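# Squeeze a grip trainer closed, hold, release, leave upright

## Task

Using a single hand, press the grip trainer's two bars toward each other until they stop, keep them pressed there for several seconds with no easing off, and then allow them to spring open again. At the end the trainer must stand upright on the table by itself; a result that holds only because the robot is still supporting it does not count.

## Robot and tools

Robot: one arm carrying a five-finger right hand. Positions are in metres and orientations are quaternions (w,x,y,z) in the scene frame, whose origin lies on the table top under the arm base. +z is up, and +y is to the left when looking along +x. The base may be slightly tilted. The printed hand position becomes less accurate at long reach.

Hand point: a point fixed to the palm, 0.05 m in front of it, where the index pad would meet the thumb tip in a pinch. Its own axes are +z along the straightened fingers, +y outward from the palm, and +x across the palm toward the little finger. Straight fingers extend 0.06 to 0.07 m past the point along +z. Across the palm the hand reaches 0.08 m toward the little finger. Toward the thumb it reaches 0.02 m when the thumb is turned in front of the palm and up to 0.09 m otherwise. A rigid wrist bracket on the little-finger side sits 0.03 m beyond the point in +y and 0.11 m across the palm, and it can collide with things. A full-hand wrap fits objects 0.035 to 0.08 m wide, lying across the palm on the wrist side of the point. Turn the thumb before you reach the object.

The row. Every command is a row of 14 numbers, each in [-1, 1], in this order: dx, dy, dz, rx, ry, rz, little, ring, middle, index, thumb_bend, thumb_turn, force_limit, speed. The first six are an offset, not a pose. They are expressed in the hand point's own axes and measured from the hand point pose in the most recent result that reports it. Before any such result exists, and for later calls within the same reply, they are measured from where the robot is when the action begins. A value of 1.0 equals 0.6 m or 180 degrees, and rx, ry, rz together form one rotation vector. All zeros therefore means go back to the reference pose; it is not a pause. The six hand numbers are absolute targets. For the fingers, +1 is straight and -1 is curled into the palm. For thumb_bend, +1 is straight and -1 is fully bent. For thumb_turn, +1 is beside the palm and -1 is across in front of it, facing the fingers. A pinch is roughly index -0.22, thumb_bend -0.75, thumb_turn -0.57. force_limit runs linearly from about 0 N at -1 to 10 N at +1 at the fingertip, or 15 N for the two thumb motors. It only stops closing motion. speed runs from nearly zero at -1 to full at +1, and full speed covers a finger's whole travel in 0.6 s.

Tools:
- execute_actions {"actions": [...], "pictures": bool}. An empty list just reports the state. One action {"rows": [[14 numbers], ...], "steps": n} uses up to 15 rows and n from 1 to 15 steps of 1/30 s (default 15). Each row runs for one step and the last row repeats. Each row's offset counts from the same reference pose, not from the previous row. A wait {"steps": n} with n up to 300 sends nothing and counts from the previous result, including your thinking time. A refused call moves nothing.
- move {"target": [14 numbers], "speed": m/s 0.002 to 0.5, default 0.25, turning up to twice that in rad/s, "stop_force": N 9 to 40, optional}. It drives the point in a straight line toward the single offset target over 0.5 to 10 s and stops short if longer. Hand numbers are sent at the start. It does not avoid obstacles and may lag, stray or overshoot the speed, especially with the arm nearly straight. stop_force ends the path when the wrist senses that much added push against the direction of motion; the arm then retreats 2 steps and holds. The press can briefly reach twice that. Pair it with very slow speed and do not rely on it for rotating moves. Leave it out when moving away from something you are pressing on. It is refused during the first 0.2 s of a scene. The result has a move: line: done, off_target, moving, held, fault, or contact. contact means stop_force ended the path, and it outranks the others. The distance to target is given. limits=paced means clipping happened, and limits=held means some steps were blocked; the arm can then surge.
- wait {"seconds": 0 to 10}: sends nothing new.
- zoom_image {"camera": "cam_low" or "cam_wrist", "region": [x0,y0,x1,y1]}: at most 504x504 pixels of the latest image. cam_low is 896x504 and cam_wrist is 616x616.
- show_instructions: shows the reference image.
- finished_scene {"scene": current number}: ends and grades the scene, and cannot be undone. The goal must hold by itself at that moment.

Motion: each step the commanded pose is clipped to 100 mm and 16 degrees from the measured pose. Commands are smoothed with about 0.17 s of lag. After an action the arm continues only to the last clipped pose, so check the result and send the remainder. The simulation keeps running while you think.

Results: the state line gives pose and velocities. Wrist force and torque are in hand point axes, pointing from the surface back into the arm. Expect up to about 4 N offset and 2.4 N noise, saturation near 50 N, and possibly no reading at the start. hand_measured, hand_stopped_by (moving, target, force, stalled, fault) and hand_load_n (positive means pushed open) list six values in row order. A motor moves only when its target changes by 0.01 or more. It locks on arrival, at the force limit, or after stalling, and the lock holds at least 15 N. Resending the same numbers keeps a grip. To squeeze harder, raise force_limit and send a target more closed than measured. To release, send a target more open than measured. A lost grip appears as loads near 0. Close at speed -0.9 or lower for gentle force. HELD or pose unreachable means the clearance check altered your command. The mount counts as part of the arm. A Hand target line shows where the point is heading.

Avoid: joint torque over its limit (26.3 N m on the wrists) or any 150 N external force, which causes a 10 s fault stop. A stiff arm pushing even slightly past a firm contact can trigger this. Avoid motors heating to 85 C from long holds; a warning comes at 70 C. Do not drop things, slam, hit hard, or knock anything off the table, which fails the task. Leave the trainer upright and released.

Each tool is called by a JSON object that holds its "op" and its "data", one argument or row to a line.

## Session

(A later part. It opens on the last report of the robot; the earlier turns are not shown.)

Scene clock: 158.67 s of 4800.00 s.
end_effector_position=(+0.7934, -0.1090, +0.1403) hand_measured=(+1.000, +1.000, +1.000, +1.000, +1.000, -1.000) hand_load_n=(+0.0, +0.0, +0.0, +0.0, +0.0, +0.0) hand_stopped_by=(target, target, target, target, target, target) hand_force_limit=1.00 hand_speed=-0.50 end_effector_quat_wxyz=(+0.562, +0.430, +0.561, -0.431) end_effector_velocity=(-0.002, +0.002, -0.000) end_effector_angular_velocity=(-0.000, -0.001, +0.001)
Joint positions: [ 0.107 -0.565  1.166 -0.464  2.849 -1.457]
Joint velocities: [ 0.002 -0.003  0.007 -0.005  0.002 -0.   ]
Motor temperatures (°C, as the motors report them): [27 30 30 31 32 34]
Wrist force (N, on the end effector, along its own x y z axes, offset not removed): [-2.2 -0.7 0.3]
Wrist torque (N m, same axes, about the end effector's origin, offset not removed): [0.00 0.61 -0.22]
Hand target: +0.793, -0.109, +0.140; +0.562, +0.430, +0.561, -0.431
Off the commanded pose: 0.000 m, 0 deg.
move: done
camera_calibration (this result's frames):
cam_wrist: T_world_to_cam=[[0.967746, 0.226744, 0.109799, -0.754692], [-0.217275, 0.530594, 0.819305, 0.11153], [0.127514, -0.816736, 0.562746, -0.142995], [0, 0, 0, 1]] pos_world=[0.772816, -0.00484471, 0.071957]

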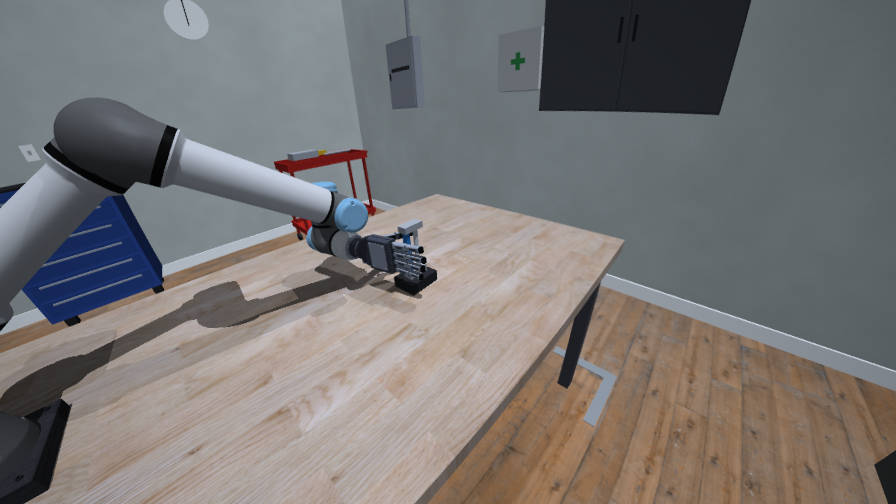

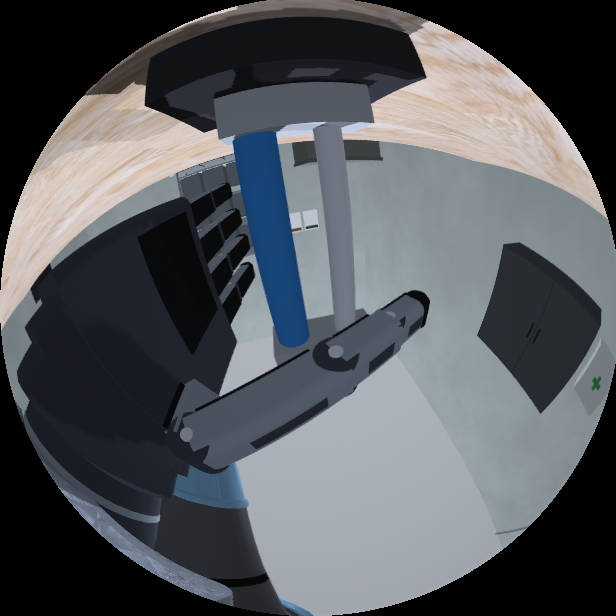

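{"op": "move", "data": {
  "target": [0,-0.12,-0.02,0,0,0,1,1,1,1,1,-1,1,-0.5],
  "speed": 0.08
}}

{"op": "finished_scene", "data": {
  "scene": 2
}}

Scene clock: 163.87 s of 4800.00 s.
end_effector_position=(+0.7211, -0.1161, +0.1404) hand_measured=(+1.000, +1.000, +1.000, +1.000, +1.000, -1.000) hand_load_n=(+0.0, +0.0, +0.0, +0.0, +0.0, +0.0) hand_stopped_by=(target, target, target, target, target, target) hand_force_limit=1.00 hand_speed=-0.50 end_effector_quat_wxyz=(+0.561, +0.430, +0.561, -0.431) end_effector_velocity=(-0.002, +0.000, -0.000) end_effector_angular_velocity=(-0.002, +0.000, +0.002)
Joint positions: [ 0.091 -0.709  1.465 -0.625  2.833 -1.463]
Joint velocities: [-0.001 -0.005  0.013 -0.017 -0.002 -0.009]
Motor temperatures (°C, as the motors report them): [27 30 30 31 32 34]
Wrist force (N, on the end effector, along its own x y z axes, offset not removed): [-4.5 -0.9 0.4]
Wrist torque (N m, same axes, about the end effector's origin, offset not removed): [-0.26 0.58 -0.10]
Hand target: +0.721, -0.116, +0.140; +0.562, +0.430, +0.561, -0.431
Off the commanded pose: 0.000 m, 0 deg.
After step 90, 0.80 s passed at rest.
move: done
camera_calibration (this result's frames):
cam_wrist: T_world_to_cam=[[0.967789, 0.226549, 0.109822, -0.683165], [-0.217143, 0.530349, 0.819499, 0.0994095], [0.127413, -0.816949, 0.56246, -0.139479], [0, 0, 0, 1]] pos_world=[0.700517, -0.0118983, 0.0720116]

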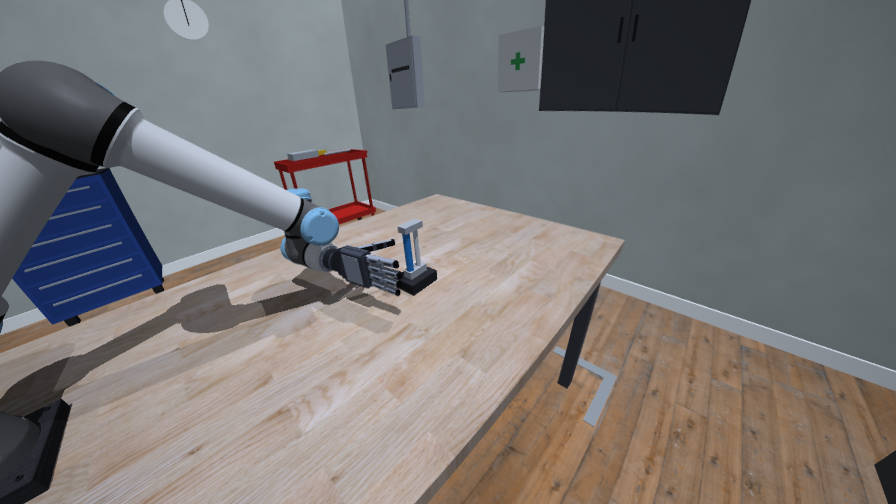

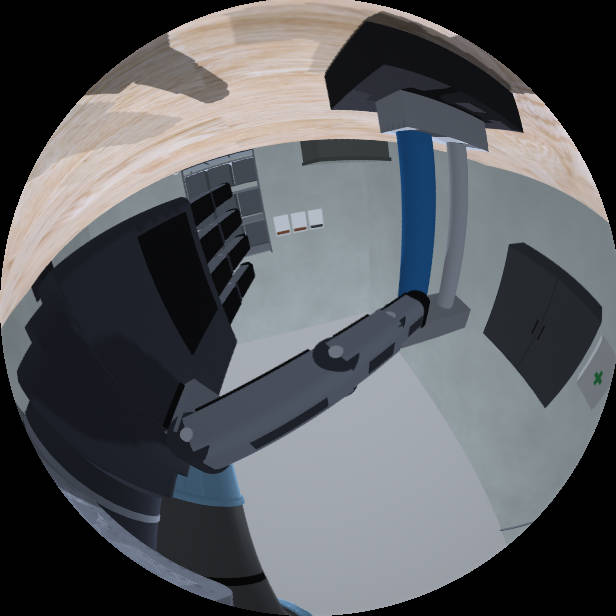

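The scene is finished: the task was done.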